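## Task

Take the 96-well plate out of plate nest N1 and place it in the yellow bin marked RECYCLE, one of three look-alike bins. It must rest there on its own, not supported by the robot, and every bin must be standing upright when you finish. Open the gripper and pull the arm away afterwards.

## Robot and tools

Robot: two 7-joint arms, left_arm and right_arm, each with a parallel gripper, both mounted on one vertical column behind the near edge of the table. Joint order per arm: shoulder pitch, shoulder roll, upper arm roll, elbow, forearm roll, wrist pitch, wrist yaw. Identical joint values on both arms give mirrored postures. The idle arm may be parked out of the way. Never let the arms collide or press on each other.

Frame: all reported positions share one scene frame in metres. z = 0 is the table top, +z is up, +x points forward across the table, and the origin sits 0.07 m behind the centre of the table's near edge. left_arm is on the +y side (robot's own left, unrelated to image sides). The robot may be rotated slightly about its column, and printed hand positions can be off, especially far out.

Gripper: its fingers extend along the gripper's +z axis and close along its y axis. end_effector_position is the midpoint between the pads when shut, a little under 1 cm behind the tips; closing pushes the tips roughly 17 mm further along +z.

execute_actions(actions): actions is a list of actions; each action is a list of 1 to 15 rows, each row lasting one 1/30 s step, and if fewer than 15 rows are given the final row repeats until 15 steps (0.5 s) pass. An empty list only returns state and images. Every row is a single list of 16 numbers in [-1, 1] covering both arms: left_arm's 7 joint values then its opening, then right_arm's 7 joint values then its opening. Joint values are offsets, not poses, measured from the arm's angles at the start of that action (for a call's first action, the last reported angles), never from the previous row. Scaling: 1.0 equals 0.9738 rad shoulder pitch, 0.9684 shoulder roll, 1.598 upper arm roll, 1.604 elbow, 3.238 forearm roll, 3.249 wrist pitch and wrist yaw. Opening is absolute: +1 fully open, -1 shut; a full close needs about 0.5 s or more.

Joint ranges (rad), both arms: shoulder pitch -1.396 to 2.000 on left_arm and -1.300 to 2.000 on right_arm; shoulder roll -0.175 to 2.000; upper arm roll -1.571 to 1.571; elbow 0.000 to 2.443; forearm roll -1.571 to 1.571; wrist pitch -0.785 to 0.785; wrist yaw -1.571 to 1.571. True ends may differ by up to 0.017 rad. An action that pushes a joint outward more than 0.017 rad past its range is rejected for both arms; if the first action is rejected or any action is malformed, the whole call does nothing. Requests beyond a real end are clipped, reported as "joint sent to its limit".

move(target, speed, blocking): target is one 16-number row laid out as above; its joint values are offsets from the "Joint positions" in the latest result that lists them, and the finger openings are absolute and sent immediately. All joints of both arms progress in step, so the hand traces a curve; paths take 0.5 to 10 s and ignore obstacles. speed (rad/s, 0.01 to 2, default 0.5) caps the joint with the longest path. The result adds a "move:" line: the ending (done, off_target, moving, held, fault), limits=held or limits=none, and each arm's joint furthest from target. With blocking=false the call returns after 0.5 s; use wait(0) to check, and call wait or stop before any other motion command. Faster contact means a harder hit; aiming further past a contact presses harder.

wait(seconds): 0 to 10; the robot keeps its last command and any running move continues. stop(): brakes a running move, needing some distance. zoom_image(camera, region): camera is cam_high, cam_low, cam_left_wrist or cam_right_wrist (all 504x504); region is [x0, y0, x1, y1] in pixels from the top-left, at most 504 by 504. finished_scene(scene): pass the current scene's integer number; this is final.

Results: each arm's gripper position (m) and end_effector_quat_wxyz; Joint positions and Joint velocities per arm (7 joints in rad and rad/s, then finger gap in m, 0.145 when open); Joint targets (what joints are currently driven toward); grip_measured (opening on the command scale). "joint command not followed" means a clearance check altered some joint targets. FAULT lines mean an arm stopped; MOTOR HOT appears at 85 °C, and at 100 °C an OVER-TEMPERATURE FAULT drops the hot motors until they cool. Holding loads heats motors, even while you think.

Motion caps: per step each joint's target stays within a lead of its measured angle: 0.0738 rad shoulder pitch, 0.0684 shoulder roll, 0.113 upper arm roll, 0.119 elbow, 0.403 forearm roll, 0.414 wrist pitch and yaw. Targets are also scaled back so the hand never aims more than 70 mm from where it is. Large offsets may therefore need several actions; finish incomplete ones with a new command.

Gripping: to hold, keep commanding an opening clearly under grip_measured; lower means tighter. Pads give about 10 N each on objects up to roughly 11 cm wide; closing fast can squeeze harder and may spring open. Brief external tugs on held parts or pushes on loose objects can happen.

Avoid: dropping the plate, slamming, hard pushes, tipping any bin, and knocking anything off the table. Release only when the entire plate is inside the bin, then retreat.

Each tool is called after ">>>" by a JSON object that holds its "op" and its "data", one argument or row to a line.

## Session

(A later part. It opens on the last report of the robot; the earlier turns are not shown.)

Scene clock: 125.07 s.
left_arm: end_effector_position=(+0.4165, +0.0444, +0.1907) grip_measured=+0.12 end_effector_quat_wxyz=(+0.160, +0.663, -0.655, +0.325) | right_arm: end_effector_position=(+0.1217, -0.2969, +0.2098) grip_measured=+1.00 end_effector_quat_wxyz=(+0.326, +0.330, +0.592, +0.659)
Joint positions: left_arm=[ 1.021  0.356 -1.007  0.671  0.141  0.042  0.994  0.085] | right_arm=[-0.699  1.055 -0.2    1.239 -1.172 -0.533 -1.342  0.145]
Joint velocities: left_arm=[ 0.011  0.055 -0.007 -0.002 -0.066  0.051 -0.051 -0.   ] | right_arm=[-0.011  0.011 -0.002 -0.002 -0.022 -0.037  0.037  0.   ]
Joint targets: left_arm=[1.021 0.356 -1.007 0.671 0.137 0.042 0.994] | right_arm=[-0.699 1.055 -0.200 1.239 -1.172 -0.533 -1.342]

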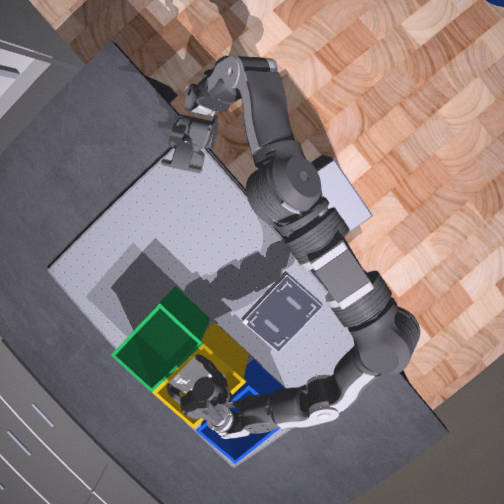

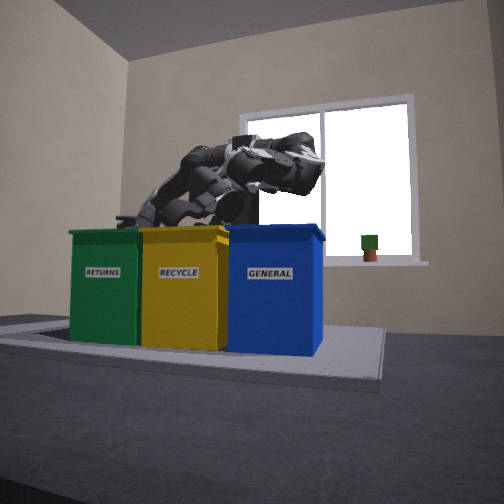

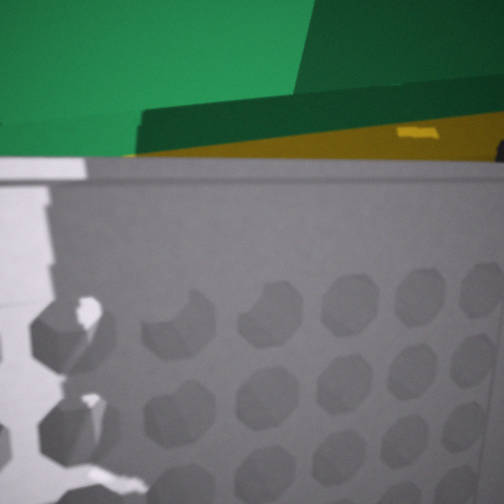

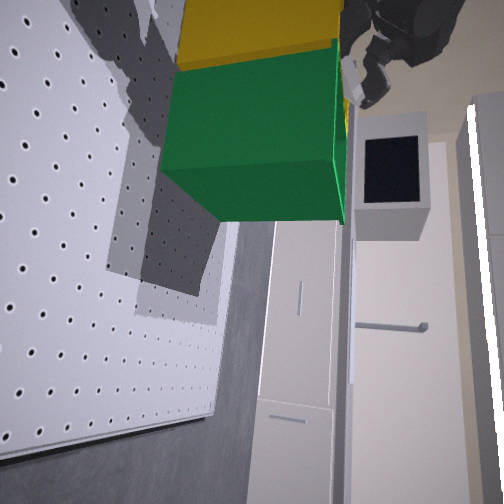

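>>> {"op": "move", "data": {
  "target": [0.0753,0.0951,0.0142,0.1395,0.0040,0.0654,0.0273,-0.35,0,0,0,0,0,0,0,1],
  "speed": 0.3
}}

>>> {"op": "zoom_image", "data": {
  "camera": "cam_low",
  "region": [140, 120, 270, 240]
}}

>>> {"op": "zoom_image", "data": {
  "camera": "cam_right_wrist",
  "region": [320, 0, 504, 160]
}}

>>> {"op": "zoom_image", "data": {
  "camera": "cam_high",
  "region": [148, 345, 248, 445]
}}

Scene clock: 133.33 s.
left_arm: end_effector_position=(+0.4160, +0.0451, +0.2467) grip_measured=+0.12 end_effector_quat_wxyz=(+0.153, +0.668, -0.655, +0.319) | right_arm: end_effector_position=(+0.1217, -0.2969, +0.2098) grip_measured=+1.00 end_effector_quat_wxyz=(+0.326, +0.330, +0.592, +0.659)
Joint positions: left_arm=[ 1.095  0.448 -0.987  0.894  0.153  0.253  1.077  0.085] | right_arm=[-0.699  1.055 -0.2    1.239 -1.172 -0.533 -1.342  0.145]
Joint velocities: left_arm=[ 0.055 -0.011  0.012  0.002  0.007  0.007 -0.037 -0.   ] | right_arm=[ 0.011 -0.033 -0.002  0.002 -0.007 -0.022 -0.022 -0.   ]
Joint targets: left_arm=[1.094 0.448 -0.985 0.895 0.154 0.255 1.083] | right_arm=[-0.699 1.055 -0.200 1.239 -1.172 -0.533 -1.342]
move: done; limits=none; left_arm: farthest joint: the wrist yaw, 0.006 radians from its target (0.089 radians at the start); right_arm: farthest joint: the shoulder pitch, 0.000 radians from its target (0.000 radians at the start)

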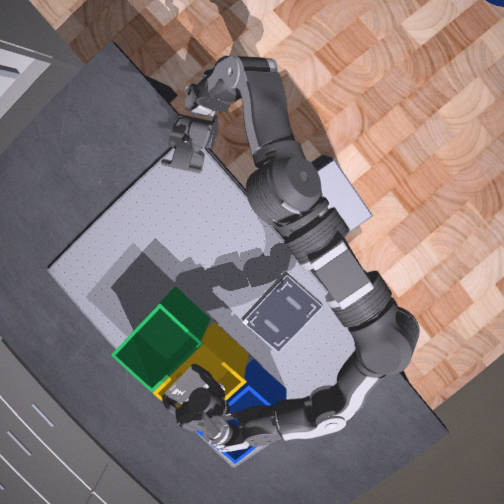

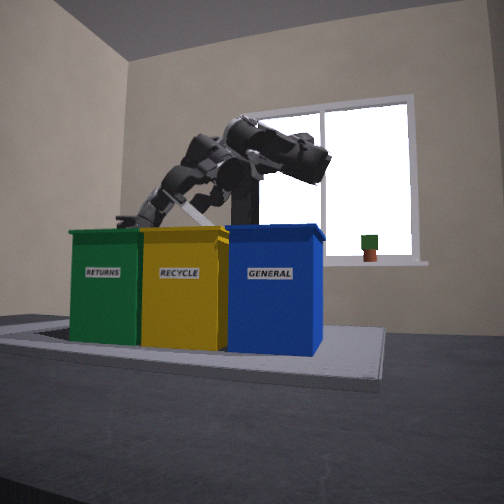

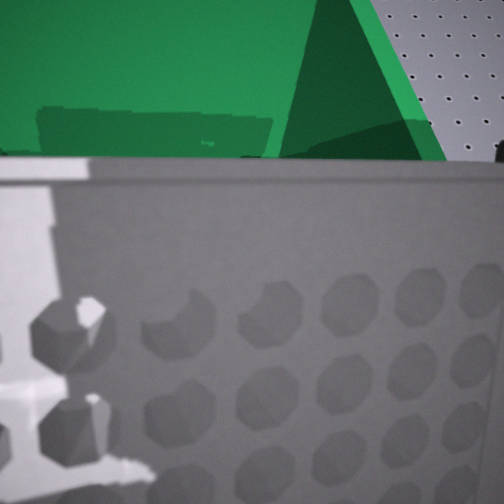

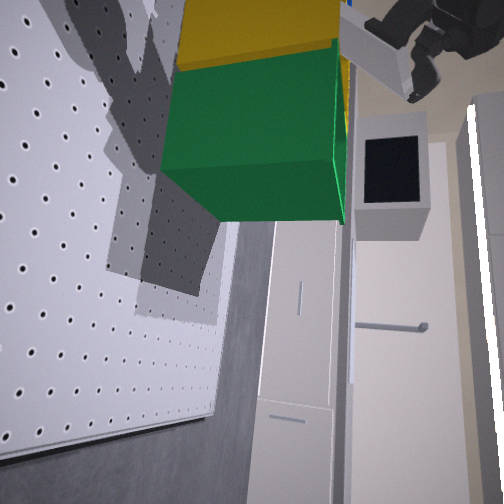

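Region (140, 120, 270, 240) of cam_low's 504x504 image, scaled by 3.877, with more detail than that image has; it fills the top 465 rows of this view, and the rest is white.

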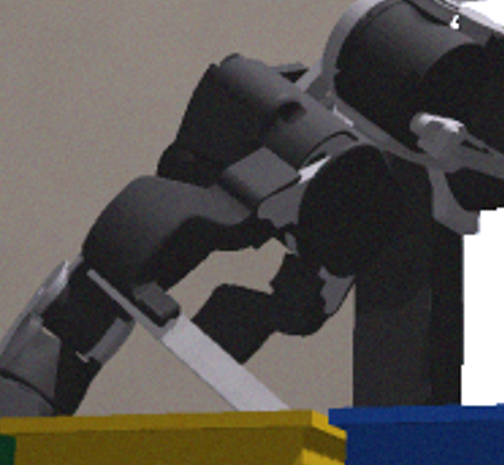

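Region (320, 0, 504, 160) of cam_right_wrist's 504x504 image, scaled by 2.739, with more detail than that image has; it fills the top 438 rows of this view, and the rest is white.

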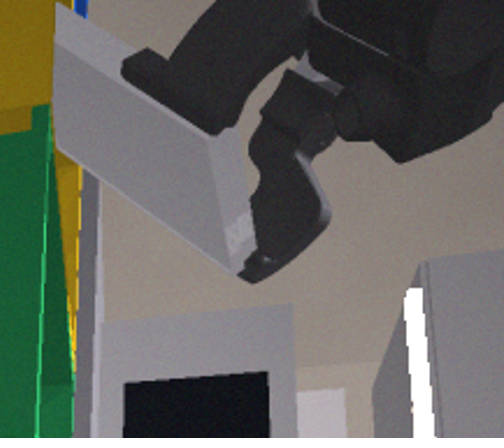

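Region (148, 345, 248, 445) of cam_high's 504x504 image, scaled by 5.040, with more detail than that image has.

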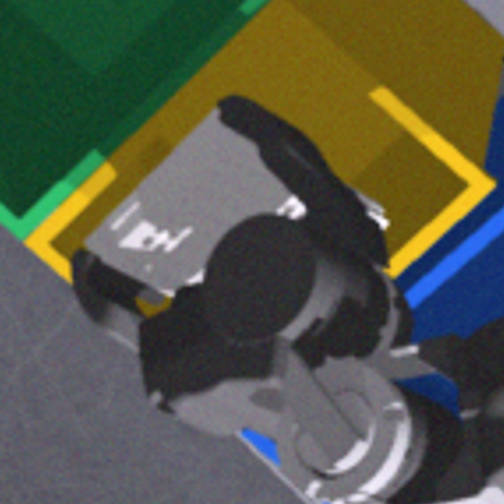

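>>> {"op": "zoom_image", "data": {
  "camera": "cam_low",
  "region": [155, 160, 235, 240]
}}

>>> {"op": "zoom_image", "data": {
  "camera": "cam_low",
  "region": [185, 130, 265, 210]
}}

Region (155, 160, 235, 240) of cam_low's 504x504 image, scaled by 6.300, with more detail than that image has.

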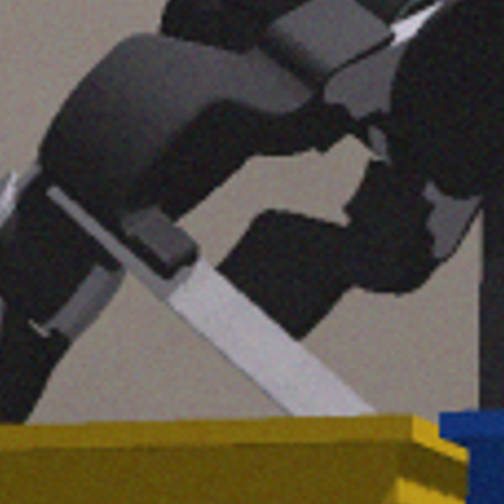

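Region (185, 130, 265, 210) of cam_low's 504x504 image, scaled by 6.300, with more detail than that image has.

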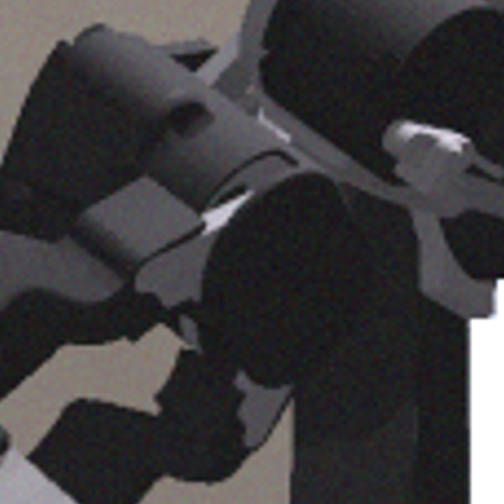

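>>> {"op": "zoom_image", "data": {
  "camera": "cam_high",
  "region": [150, 70, 250, 180]
}}

Region (150, 70, 250, 180) of cam_high's 504x504 image, scaled by 4.582, with more detail than that image has; it fills the left 458 columns of this view, and the rest is white.

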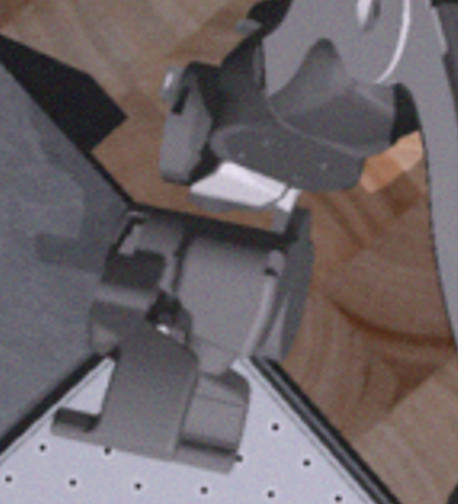

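>>> {"op": "zoom_image", "data": {
  "camera": "cam_high",
  "region": [155, 105, 225, 175]
}}

>>> {"op": "zoom_image", "data": {
  "camera": "cam_low",
  "region": [100, 200, 160, 240]
}}

Region (155, 105, 225, 175) of cam_high's 504x504 image, scaled by 7.200, with more detail than that image has.

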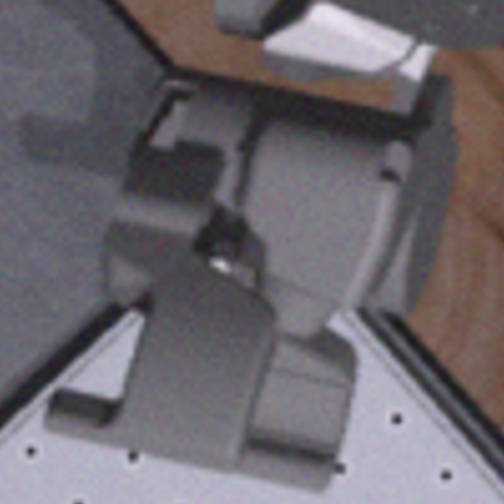

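Region (100, 200, 160, 240) of cam_low's 504x504 image, scaled by 8.400, with more detail than that image has.

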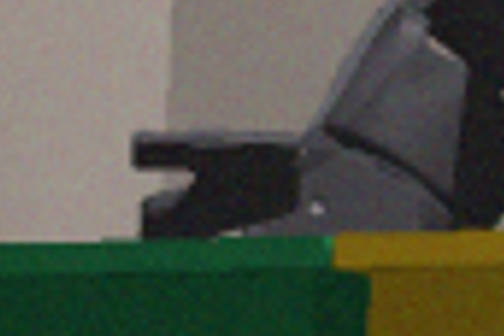

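>>> {"op": "move", "data": {
  "target": [0.0845,-0.0943,-0.0134,-0.0897,-0.0163,0.0315,0.0514,-0.35,0,0,0,0,0,0,0,1],
  "speed": 0.25
}}

>>> {"op": "zoom_image", "data": {
  "camera": "cam_high",
  "region": [148, 345, 248, 445]
}}

>>> {"op": "zoom_image", "data": {
  "camera": "cam_low",
  "region": [140, 120, 270, 240]
}}

Scene clock: 144.03 s.
left_arm: end_effector_position=(+0.4105, +0.0412, +0.2471) grip_measured=+0.12 end_effector_quat_wxyz=(+0.181, +0.700, -0.648, +0.240) | right_arm: end_effector_position=(+0.1217, -0.2969, +0.2098) grip_measured=+1.00 end_effector_quat_wxyz=(+0.326, +0.330, +0.592, +0.659)
Joint positions: left_arm=[ 1.175  0.357 -1.004  0.752  0.101  0.352  1.238  0.085] | right_arm=[-0.699  1.055 -0.2    1.239 -1.172 -0.533 -1.342  0.145]
Joint velocities: left_arm=[-0.077  0.011 -0.007 -0.002 -0.051 -0.051 -0.037 -0.   ] | right_arm=[ 0.055 -0.099  0.007  0.002  0.007  0.007 -0.007  0.   ]
Joint targets: left_arm=[1.177 0.357 -1.008 0.750 0.100 0.355 1.244] | right_arm=[-0.699 1.055 -0.200 1.239 -1.172 -0.533 -1.342]
move: done; limits=none; left_arm: farthest joint: the wrist yaw, 0.006 radians from its target (0.167 radians at the start); right_arm: farthest joint: the shoulder pitch, 0.000 radians from its target (0.000 radians at the start)

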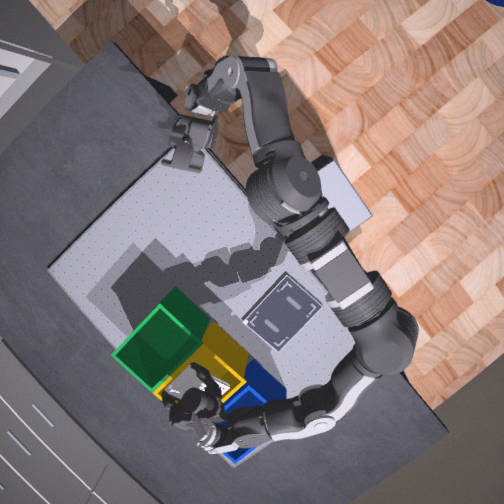

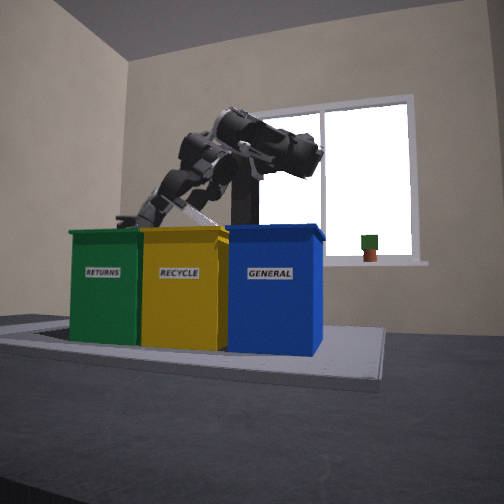

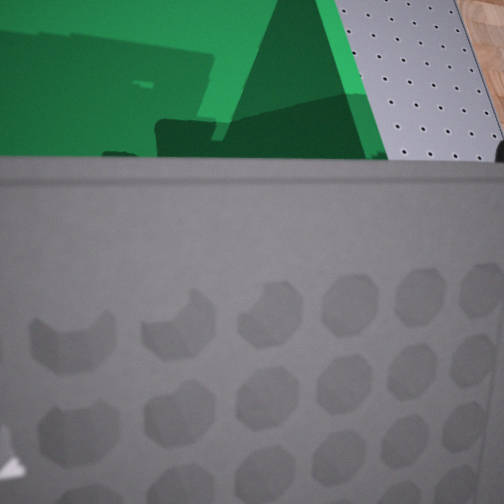

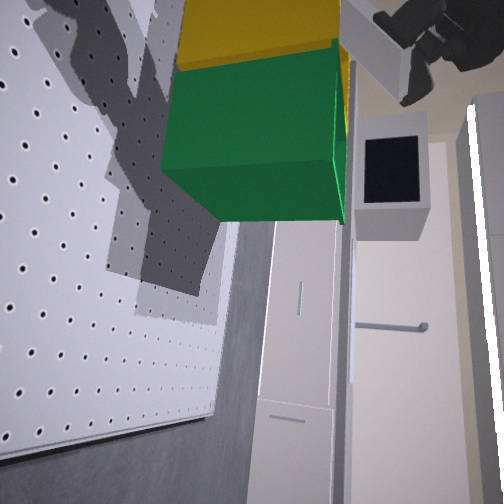

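Region (148, 345, 248, 445) of cam_high's 504x504 image, scaled by 5.040, with more detail than that image has.

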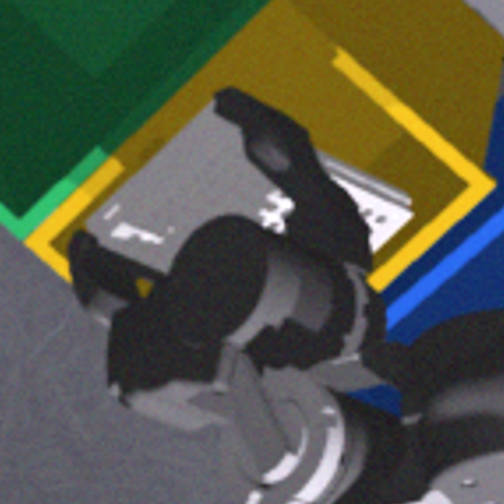

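Region (140, 120, 270, 240) of cam_low's 504x504 image, scaled by 3.877, with more detail than that image has; it fills the top 465 rows of this view, and the rest is white.

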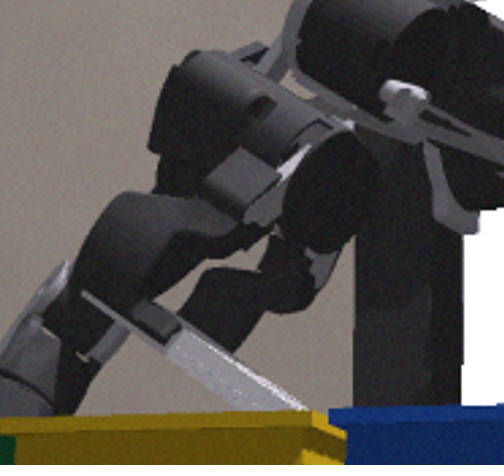

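>>> {"op": "zoom_image", "data": {
  "camera": "cam_high",
  "region": [200, 355, 250, 405]
}}

>>> {"op": "zoom_image", "data": {
  "camera": "cam_high",
  "region": [150, 345, 210, 405]
}}

Region (200, 355, 250, 405) of cam_high's 504x504 image, scaled by 10.080, with more detail than that image has.

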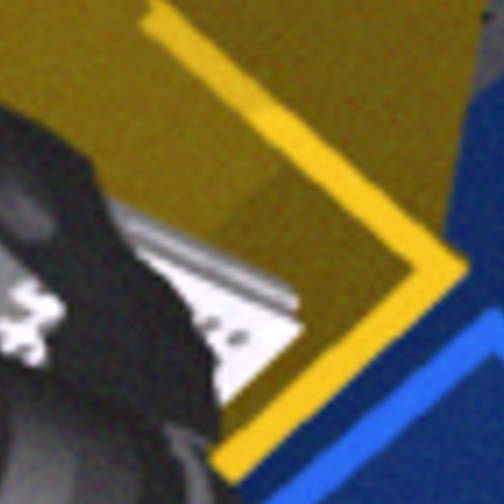

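Region (150, 345, 210, 405) of cam_high's 504x504 image, scaled by 8.400, with more detail than that image has.

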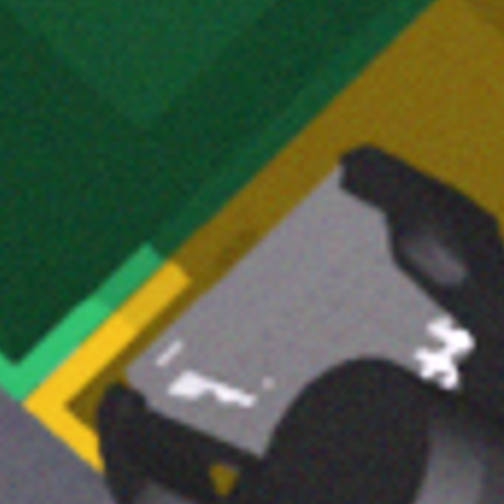

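>>> {"op": "move", "data": {
  "target": [-0.0406,-0.0214,-0.0071,-0.0430,-0.0009,-0.0220,-0.0106,-0.35,0,0,0,0,0,0,0,1],
  "speed": 0.12
}}

>>> {"op": "zoom_image", "data": {
  "camera": "cam_high",
  "region": [200, 355, 250, 405]
}}

>>> {"op": "zoom_image", "data": {
  "camera": "cam_high",
  "region": [150, 345, 210, 405]
}}

Scene clock: 145.83 s.
left_arm: end_effector_position=(+0.4091, +0.0454, +0.2231) grip_measured=+0.12 end_effector_quat_wxyz=(+0.183, +0.701, -0.648, +0.235) | right_arm: end_effector_position=(+0.1217, -0.2969, +0.2098) grip_measured=+1.00 end_effector_quat_wxyz=(+0.326, +0.330, +0.592, +0.659)
Joint positions: left_arm=[ 1.138  0.337 -1.013  0.685  0.099  0.284  1.21   0.085] | right_arm=[-0.699  1.055 -0.2    1.239 -1.172 -0.533 -1.342  0.145]
Joint velocities: left_arm=[ 0.055 -0.011  0.007 -0.007  0.007 -0.066  0.007 -0.   ] | right_arm=[-0.011  0.055 -0.002  0.007 -0.051  0.037 -0.022  0.   ]
Joint targets: left_arm=[1.135 0.336 -1.016 0.683 0.098 0.281 1.204] | right_arm=[-0.699 1.055 -0.200 1.239 -1.172 -0.533 -1.342]
move: done; limits=none; left_arm: farthest joint: the wrist yaw, 0.006 radians from its target (0.035 radians at the start); right_arm: farthest joint: the shoulder pitch, 0.000 radians from its target (0.000 radians at the start)

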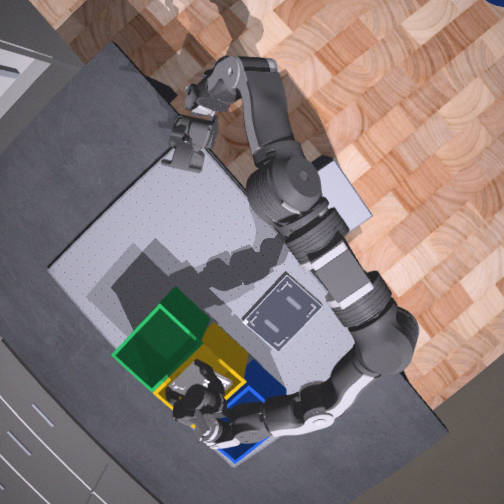

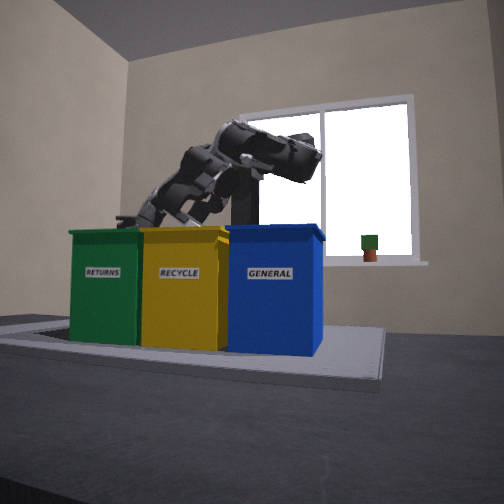

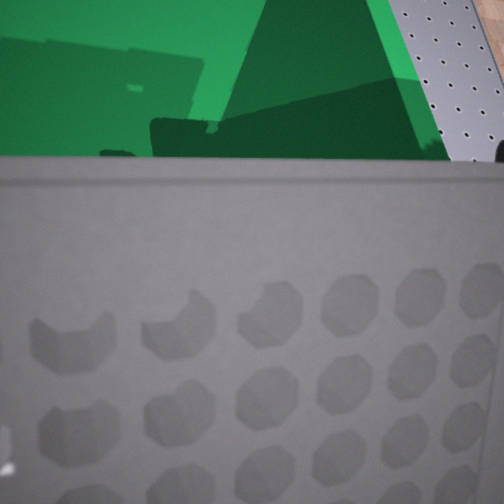

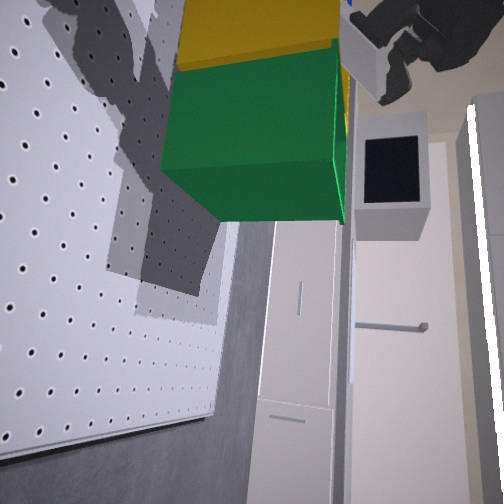

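Region (200, 355, 250, 405) of cam_high's 504x504 image, scaled by 10.080, with more detail than that image has.

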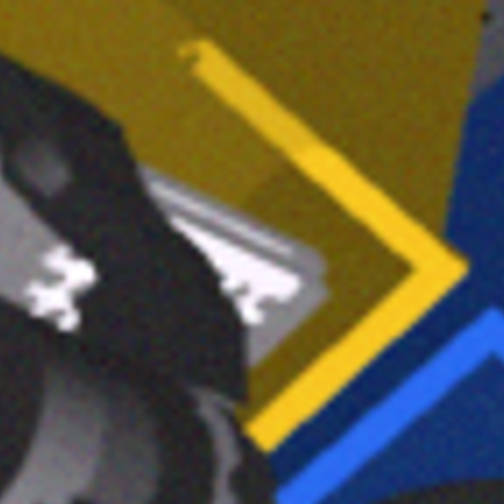

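Region (150, 345, 210, 405) of cam_high's 504x504 image, scaled by 8.400, with more detail than that image has.

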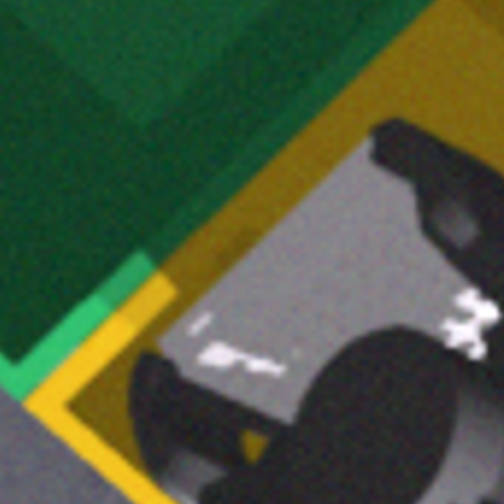

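>>> {"op": "move", "data": {
  "target": [-0.0325,-0.0470,-0.0069,-0.0665,-0.0014,-0.0273,-0.0149,-0.35,0,0,0,0,0,0,0,1],
  "speed": 0.12
}}

>>> {"op": "zoom_image", "data": {
  "camera": "cam_high",
  "region": [148, 345, 248, 445]
}}

>>> {"op": "zoom_image", "data": {
  "camera": "cam_high",
  "region": [150, 345, 210, 405]
}}

>>> {"op": "zoom_image", "data": {
  "camera": "cam_low",
  "region": [150, 160, 250, 240]
}}

Scene clock: 147.27 s.
left_arm: end_effector_position=(+0.4095, +0.0454, +0.1985) grip_measured=+0.12 end_effector_quat_wxyz=(+0.182, +0.701, -0.648, +0.236) | right_arm: end_effector_position=(+0.1217, -0.2969, +0.2098) grip_measured=+1.00 end_effector_quat_wxyz=(+0.326, +0.330, +0.592, +0.659)
Joint positions: left_arm=[ 1.109  0.293 -1.021  0.581  0.095  0.198  1.167  0.085] | right_arm=[-0.699  1.055 -0.2    1.239 -1.172 -0.533 -1.342  0.145]
Joint velocities: left_arm=[ 0.011 -0.011  0.022  0.017 -0.037  0.139 -0.066 -0.   ] | right_arm=[-0.011  0.011 -0.007 -0.002 -0.081 -0.007 -0.007  0.   ]
Joint targets: left_arm=[1.106 0.291 -1.024 0.578 0.094 0.195 1.161] | right_arm=[-0.699 1.055 -0.200 1.239 -1.172 -0.533 -1.342]
move: done; limits=none; left_arm: farthest joint: the wrist yaw, 0.006 radians from its target (0.048 radians at the start); right_arm: farthest joint: the shoulder pitch, 0.000 radians from its target (0.000 radians at the start)

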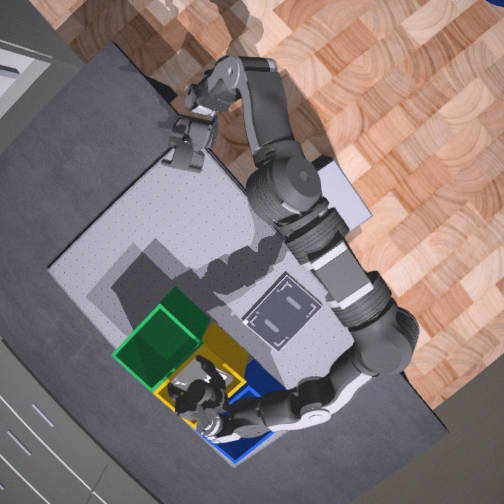

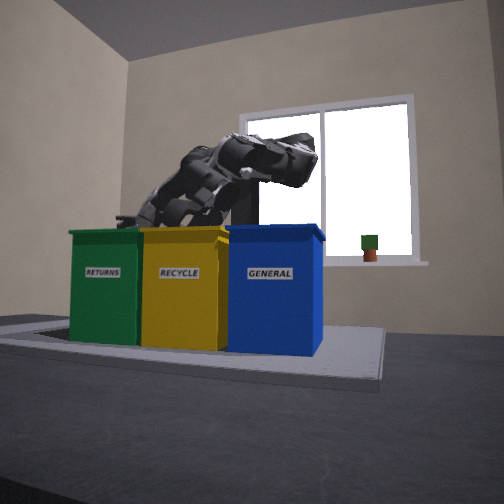

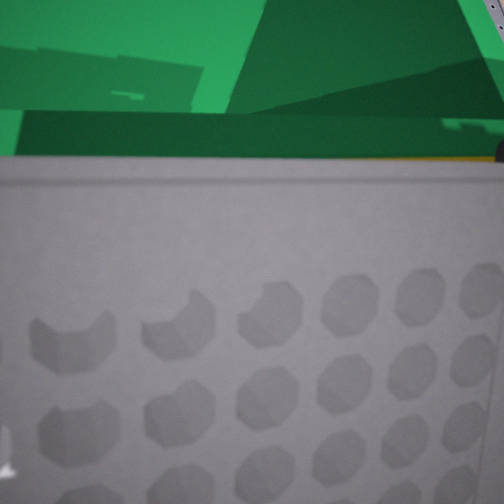

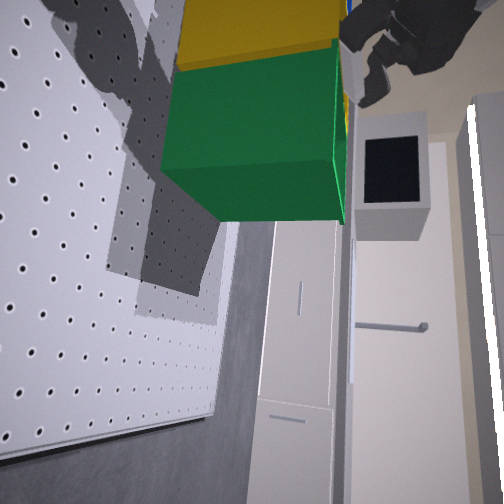

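Region (148, 345, 248, 445) of cam_high's 504x504 image, scaled by 5.040, with more detail than that image has.

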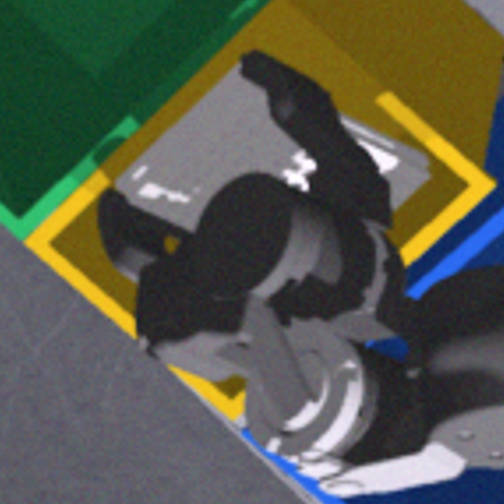

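Region (150, 345, 210, 405) of cam_high's 504x504 image, scaled by 8.400, with more detail than that image has.

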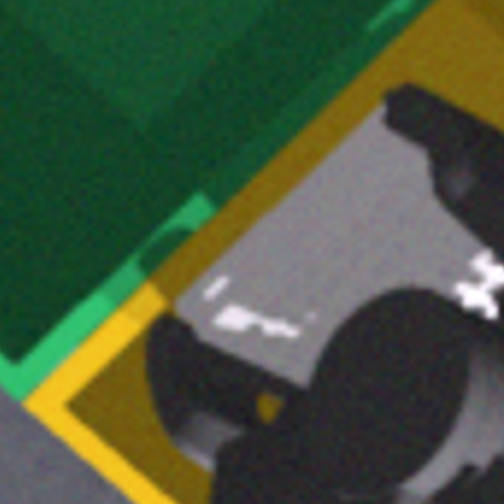

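Region (150, 160, 250, 240) of cam_low's 504x504 image, scaled by 5.040, with more detail than that image has; it fills the top 403 rows of this view, and the rest is white.

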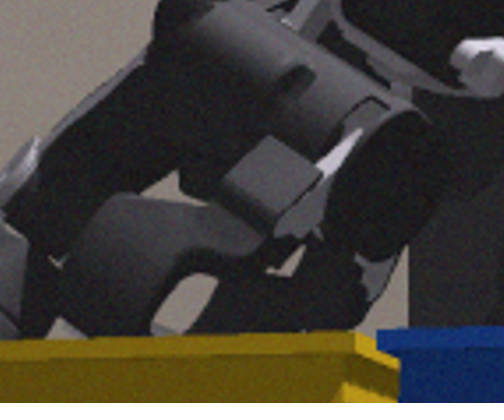

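>>> {"op": "zoom_image", "data": {
  "camera": "cam_high",
  "region": [200, 355, 250, 405]
}}

>>> {"op": "zoom_image", "data": {
  "camera": "cam_high",
  "region": [150, 365, 190, 405]
}}

Region (200, 355, 250, 405) of cam_high's 504x504 image, scaled by 10.080, with more detail than that image has.

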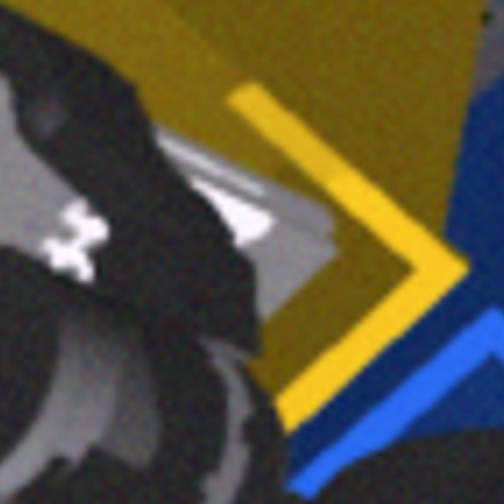

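Region (150, 365, 190, 405) of cam_high's 504x504 image, scaled by 12.600, with more detail than that image has.

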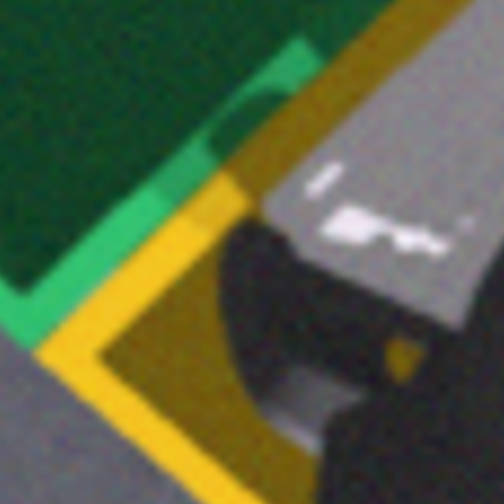

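>>> {"op": "move", "data": {
  "target": [-0.0141,-0.0253,-0.0051,-0.0415,-0.0009,-0.0169,-0.0070,-0.35,0,0,0,0,0,0,0,1],
  "speed": 0.08
}}

>>> {"op": "zoom_image", "data": {
  "camera": "cam_high",
  "region": [200, 355, 250, 405]
}}

>>> {"op": "zoom_image", "data": {
  "camera": "cam_high",
  "region": [150, 345, 210, 405]
}}

>>> {"op": "zoom_image", "data": {
  "camera": "cam_right_wrist",
  "region": [310, 0, 470, 140]
}}

Scene clock: 149.20 s.
left_arm: end_effector_position=(+0.4096, +0.0473, +0.1865) grip_measured=+0.12 end_effector_quat_wxyz=(+0.182, +0.701, -0.648, +0.236) | right_arm: end_effector_position=(+0.1217, -0.2969, +0.2098) grip_measured=+1.00 end_effector_quat_wxyz=(+0.326, +0.330, +0.592, +0.659)
Joint positions: left_arm=[ 1.099  0.27  -1.026  0.516  0.093  0.146  1.15   0.085] | right_arm=[-0.699  1.055 -0.2    1.239 -1.172 -0.533 -1.342  0.145]
Joint velocities: left_arm=[-0.055 -0.011 -0.027 -0.007 -0.081  0.037  0.037  0.   ] | right_arm=[-0.033  0.077  0.017  0.002  0.095 -0.037  0.022  0.   ]
Joint targets: left_arm=[1.095 0.268 -1.029 0.514 0.092 0.143 1.144] | right_arm=[-0.699 1.055 -0.200 1.239 -1.172 -0.533 -1.342]
move: done; limits=none; left_arm: farthest joint: the wrist yaw, 0.006 radians from its target (0.023 radians at the start); right_arm: farthest joint: the shoulder pitch, 0.000 radians from its target (0.000 radians at the start)

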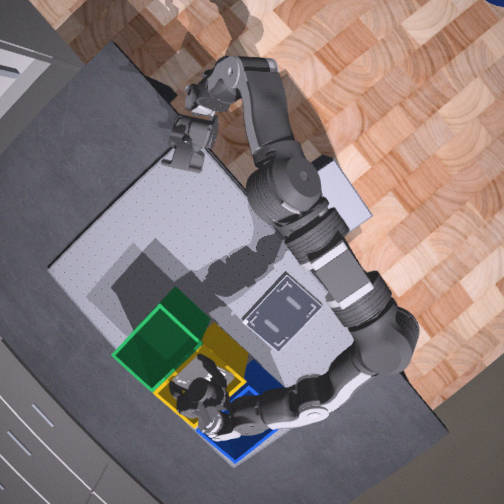

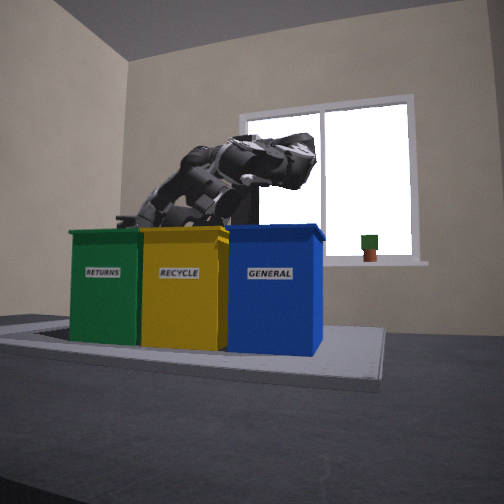

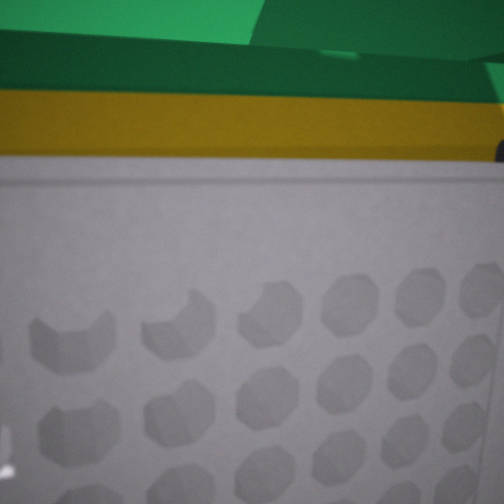

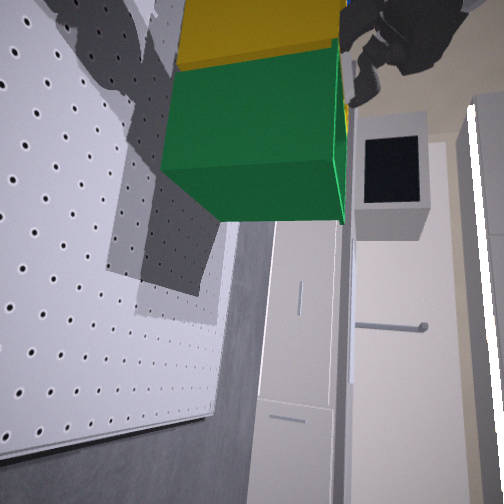

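Region (200, 355, 250, 405) of cam_high's 504x504 image, scaled by 10.080, with more detail than that image has.

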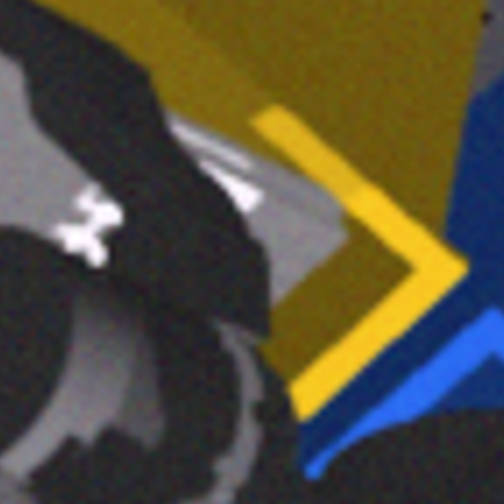

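Region (150, 345, 210, 405) of cam_high's 504x504 image, scaled by 8.400, with more detail than that image has.

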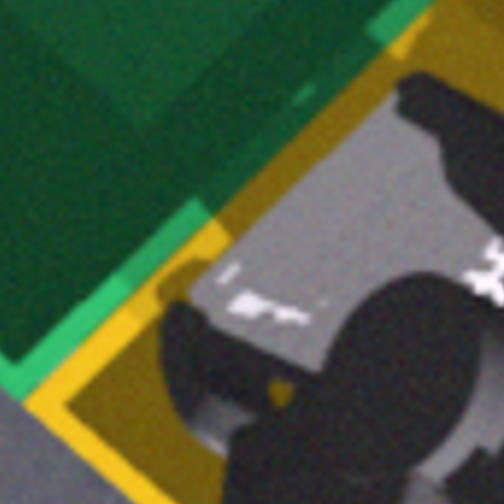

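Region (310, 0, 470, 140) of cam_right_wrist's 504x504 image, scaled by 3.150, with more detail than that image has; it fills the top 441 rows of this view, and the rest is white.

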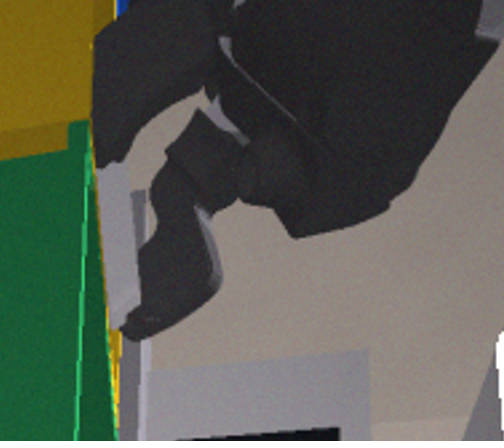

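>>> {"op": "move", "data": {
  "target": [-0.0088,-0.0403,-0.0053,-0.0554,-0.0010,-0.0191,-0.0074,-0.35,0,0,0,0,0,0,0,1],
  "speed": 0.08
}}

>>> {"op": "zoom_image", "data": {
  "camera": "cam_high",
  "region": [148, 345, 248, 445]
}}

>>> {"op": "zoom_image", "data": {
  "camera": "cam_right_wrist",
  "region": [320, 20, 420, 140]
}}

>>> {"op": "zoom_image", "data": {
  "camera": "cam_low",
  "region": [150, 170, 250, 240]
}}

Scene clock: 150.80 s.
left_arm: end_effector_position=(+0.4113, +0.0443, +0.1783) grip_measured=+0.12 end_effector_quat_wxyz=(+0.185, +0.696, -0.649, +0.244) | right_arm: end_effector_position=(+0.1217, -0.2969, +0.2098) grip_measured=+1.00 end_effector_quat_wxyz=(+0.326, +0.330, +0.592, +0.659)
Joint positions: left_arm=[ 1.099  0.232 -1.028  0.433  0.101  0.078  1.132  0.085] | right_arm=[-0.699  1.055 -0.2    1.239 -1.172 -0.533 -1.342  0.145]
Joint velocities: left_arm=[ 0.011  0.033  0.007 -0.007 -0.007 -0.051 -0.037  0.   ] | right_arm=[ 0.011  0.033  0.007 -0.012 -0.022  0.007 -0.081  0.   ]
Joint targets: left_arm=[1.091 0.231 -1.034 0.427 0.090 0.084 1.126] | right_arm=[-0.699 1.055 -0.200 1.239 -1.172 -0.533 -1.342]
move: off_target (left_arm); limits=none; left_arm: farthest joint: the forearm roll, 0.011 radians from its target (0.004 radians at the start); right_arm: farthest joint: the shoulder pitch, 0.000 radians from its target (0.000 radians at the start)

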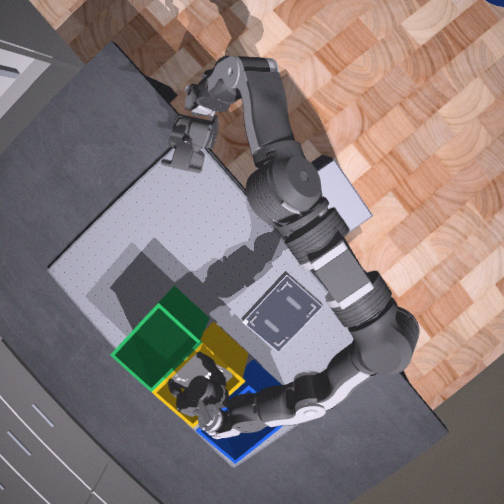

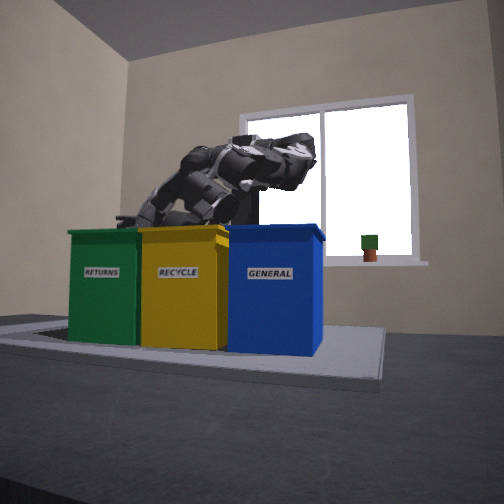

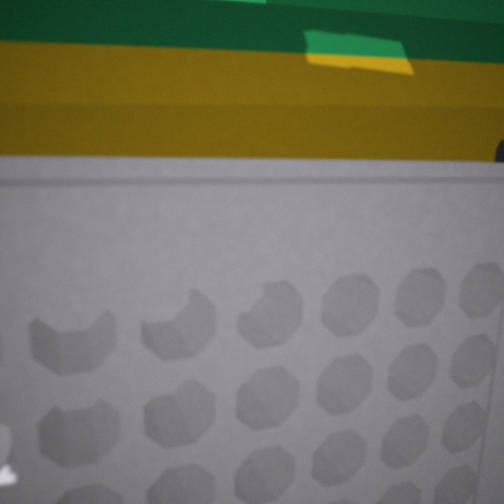

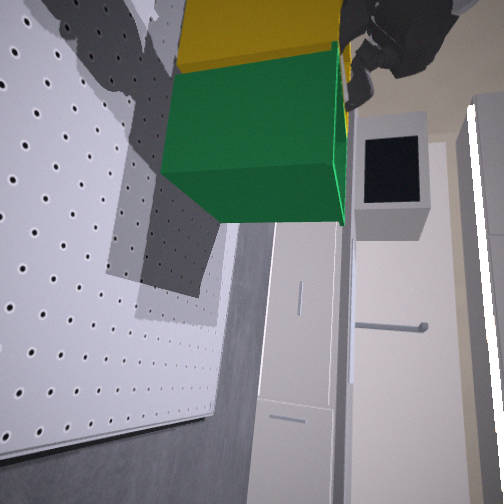

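Region (148, 345, 248, 445) of cam_high's 504x504 image, scaled by 5.040, with more detail than that image has.

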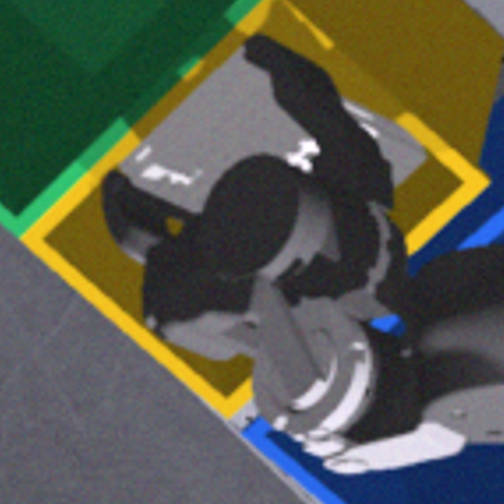

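Region (320, 20, 420, 140) of cam_right_wrist's 504x504 image, scaled by 4.200, with more detail than that image has.

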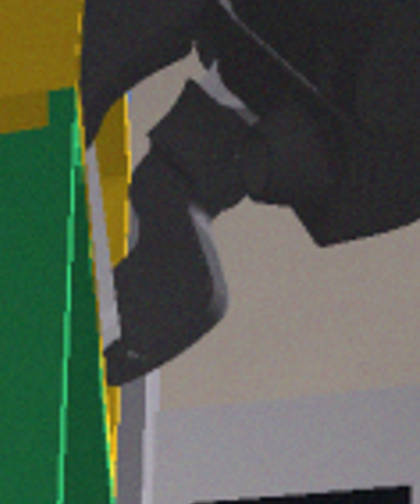

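Region (150, 170, 250, 240) of cam_low's 504x504 image, scaled by 5.040, with more detail than that image has; it fills the top 353 rows of this view, and the rest is white.

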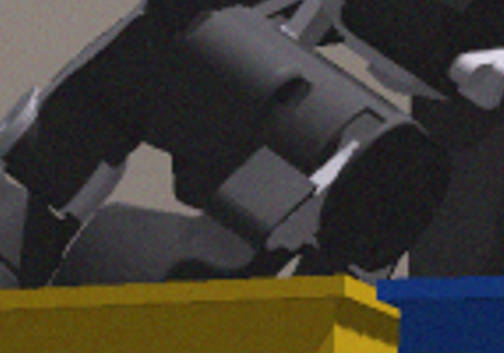

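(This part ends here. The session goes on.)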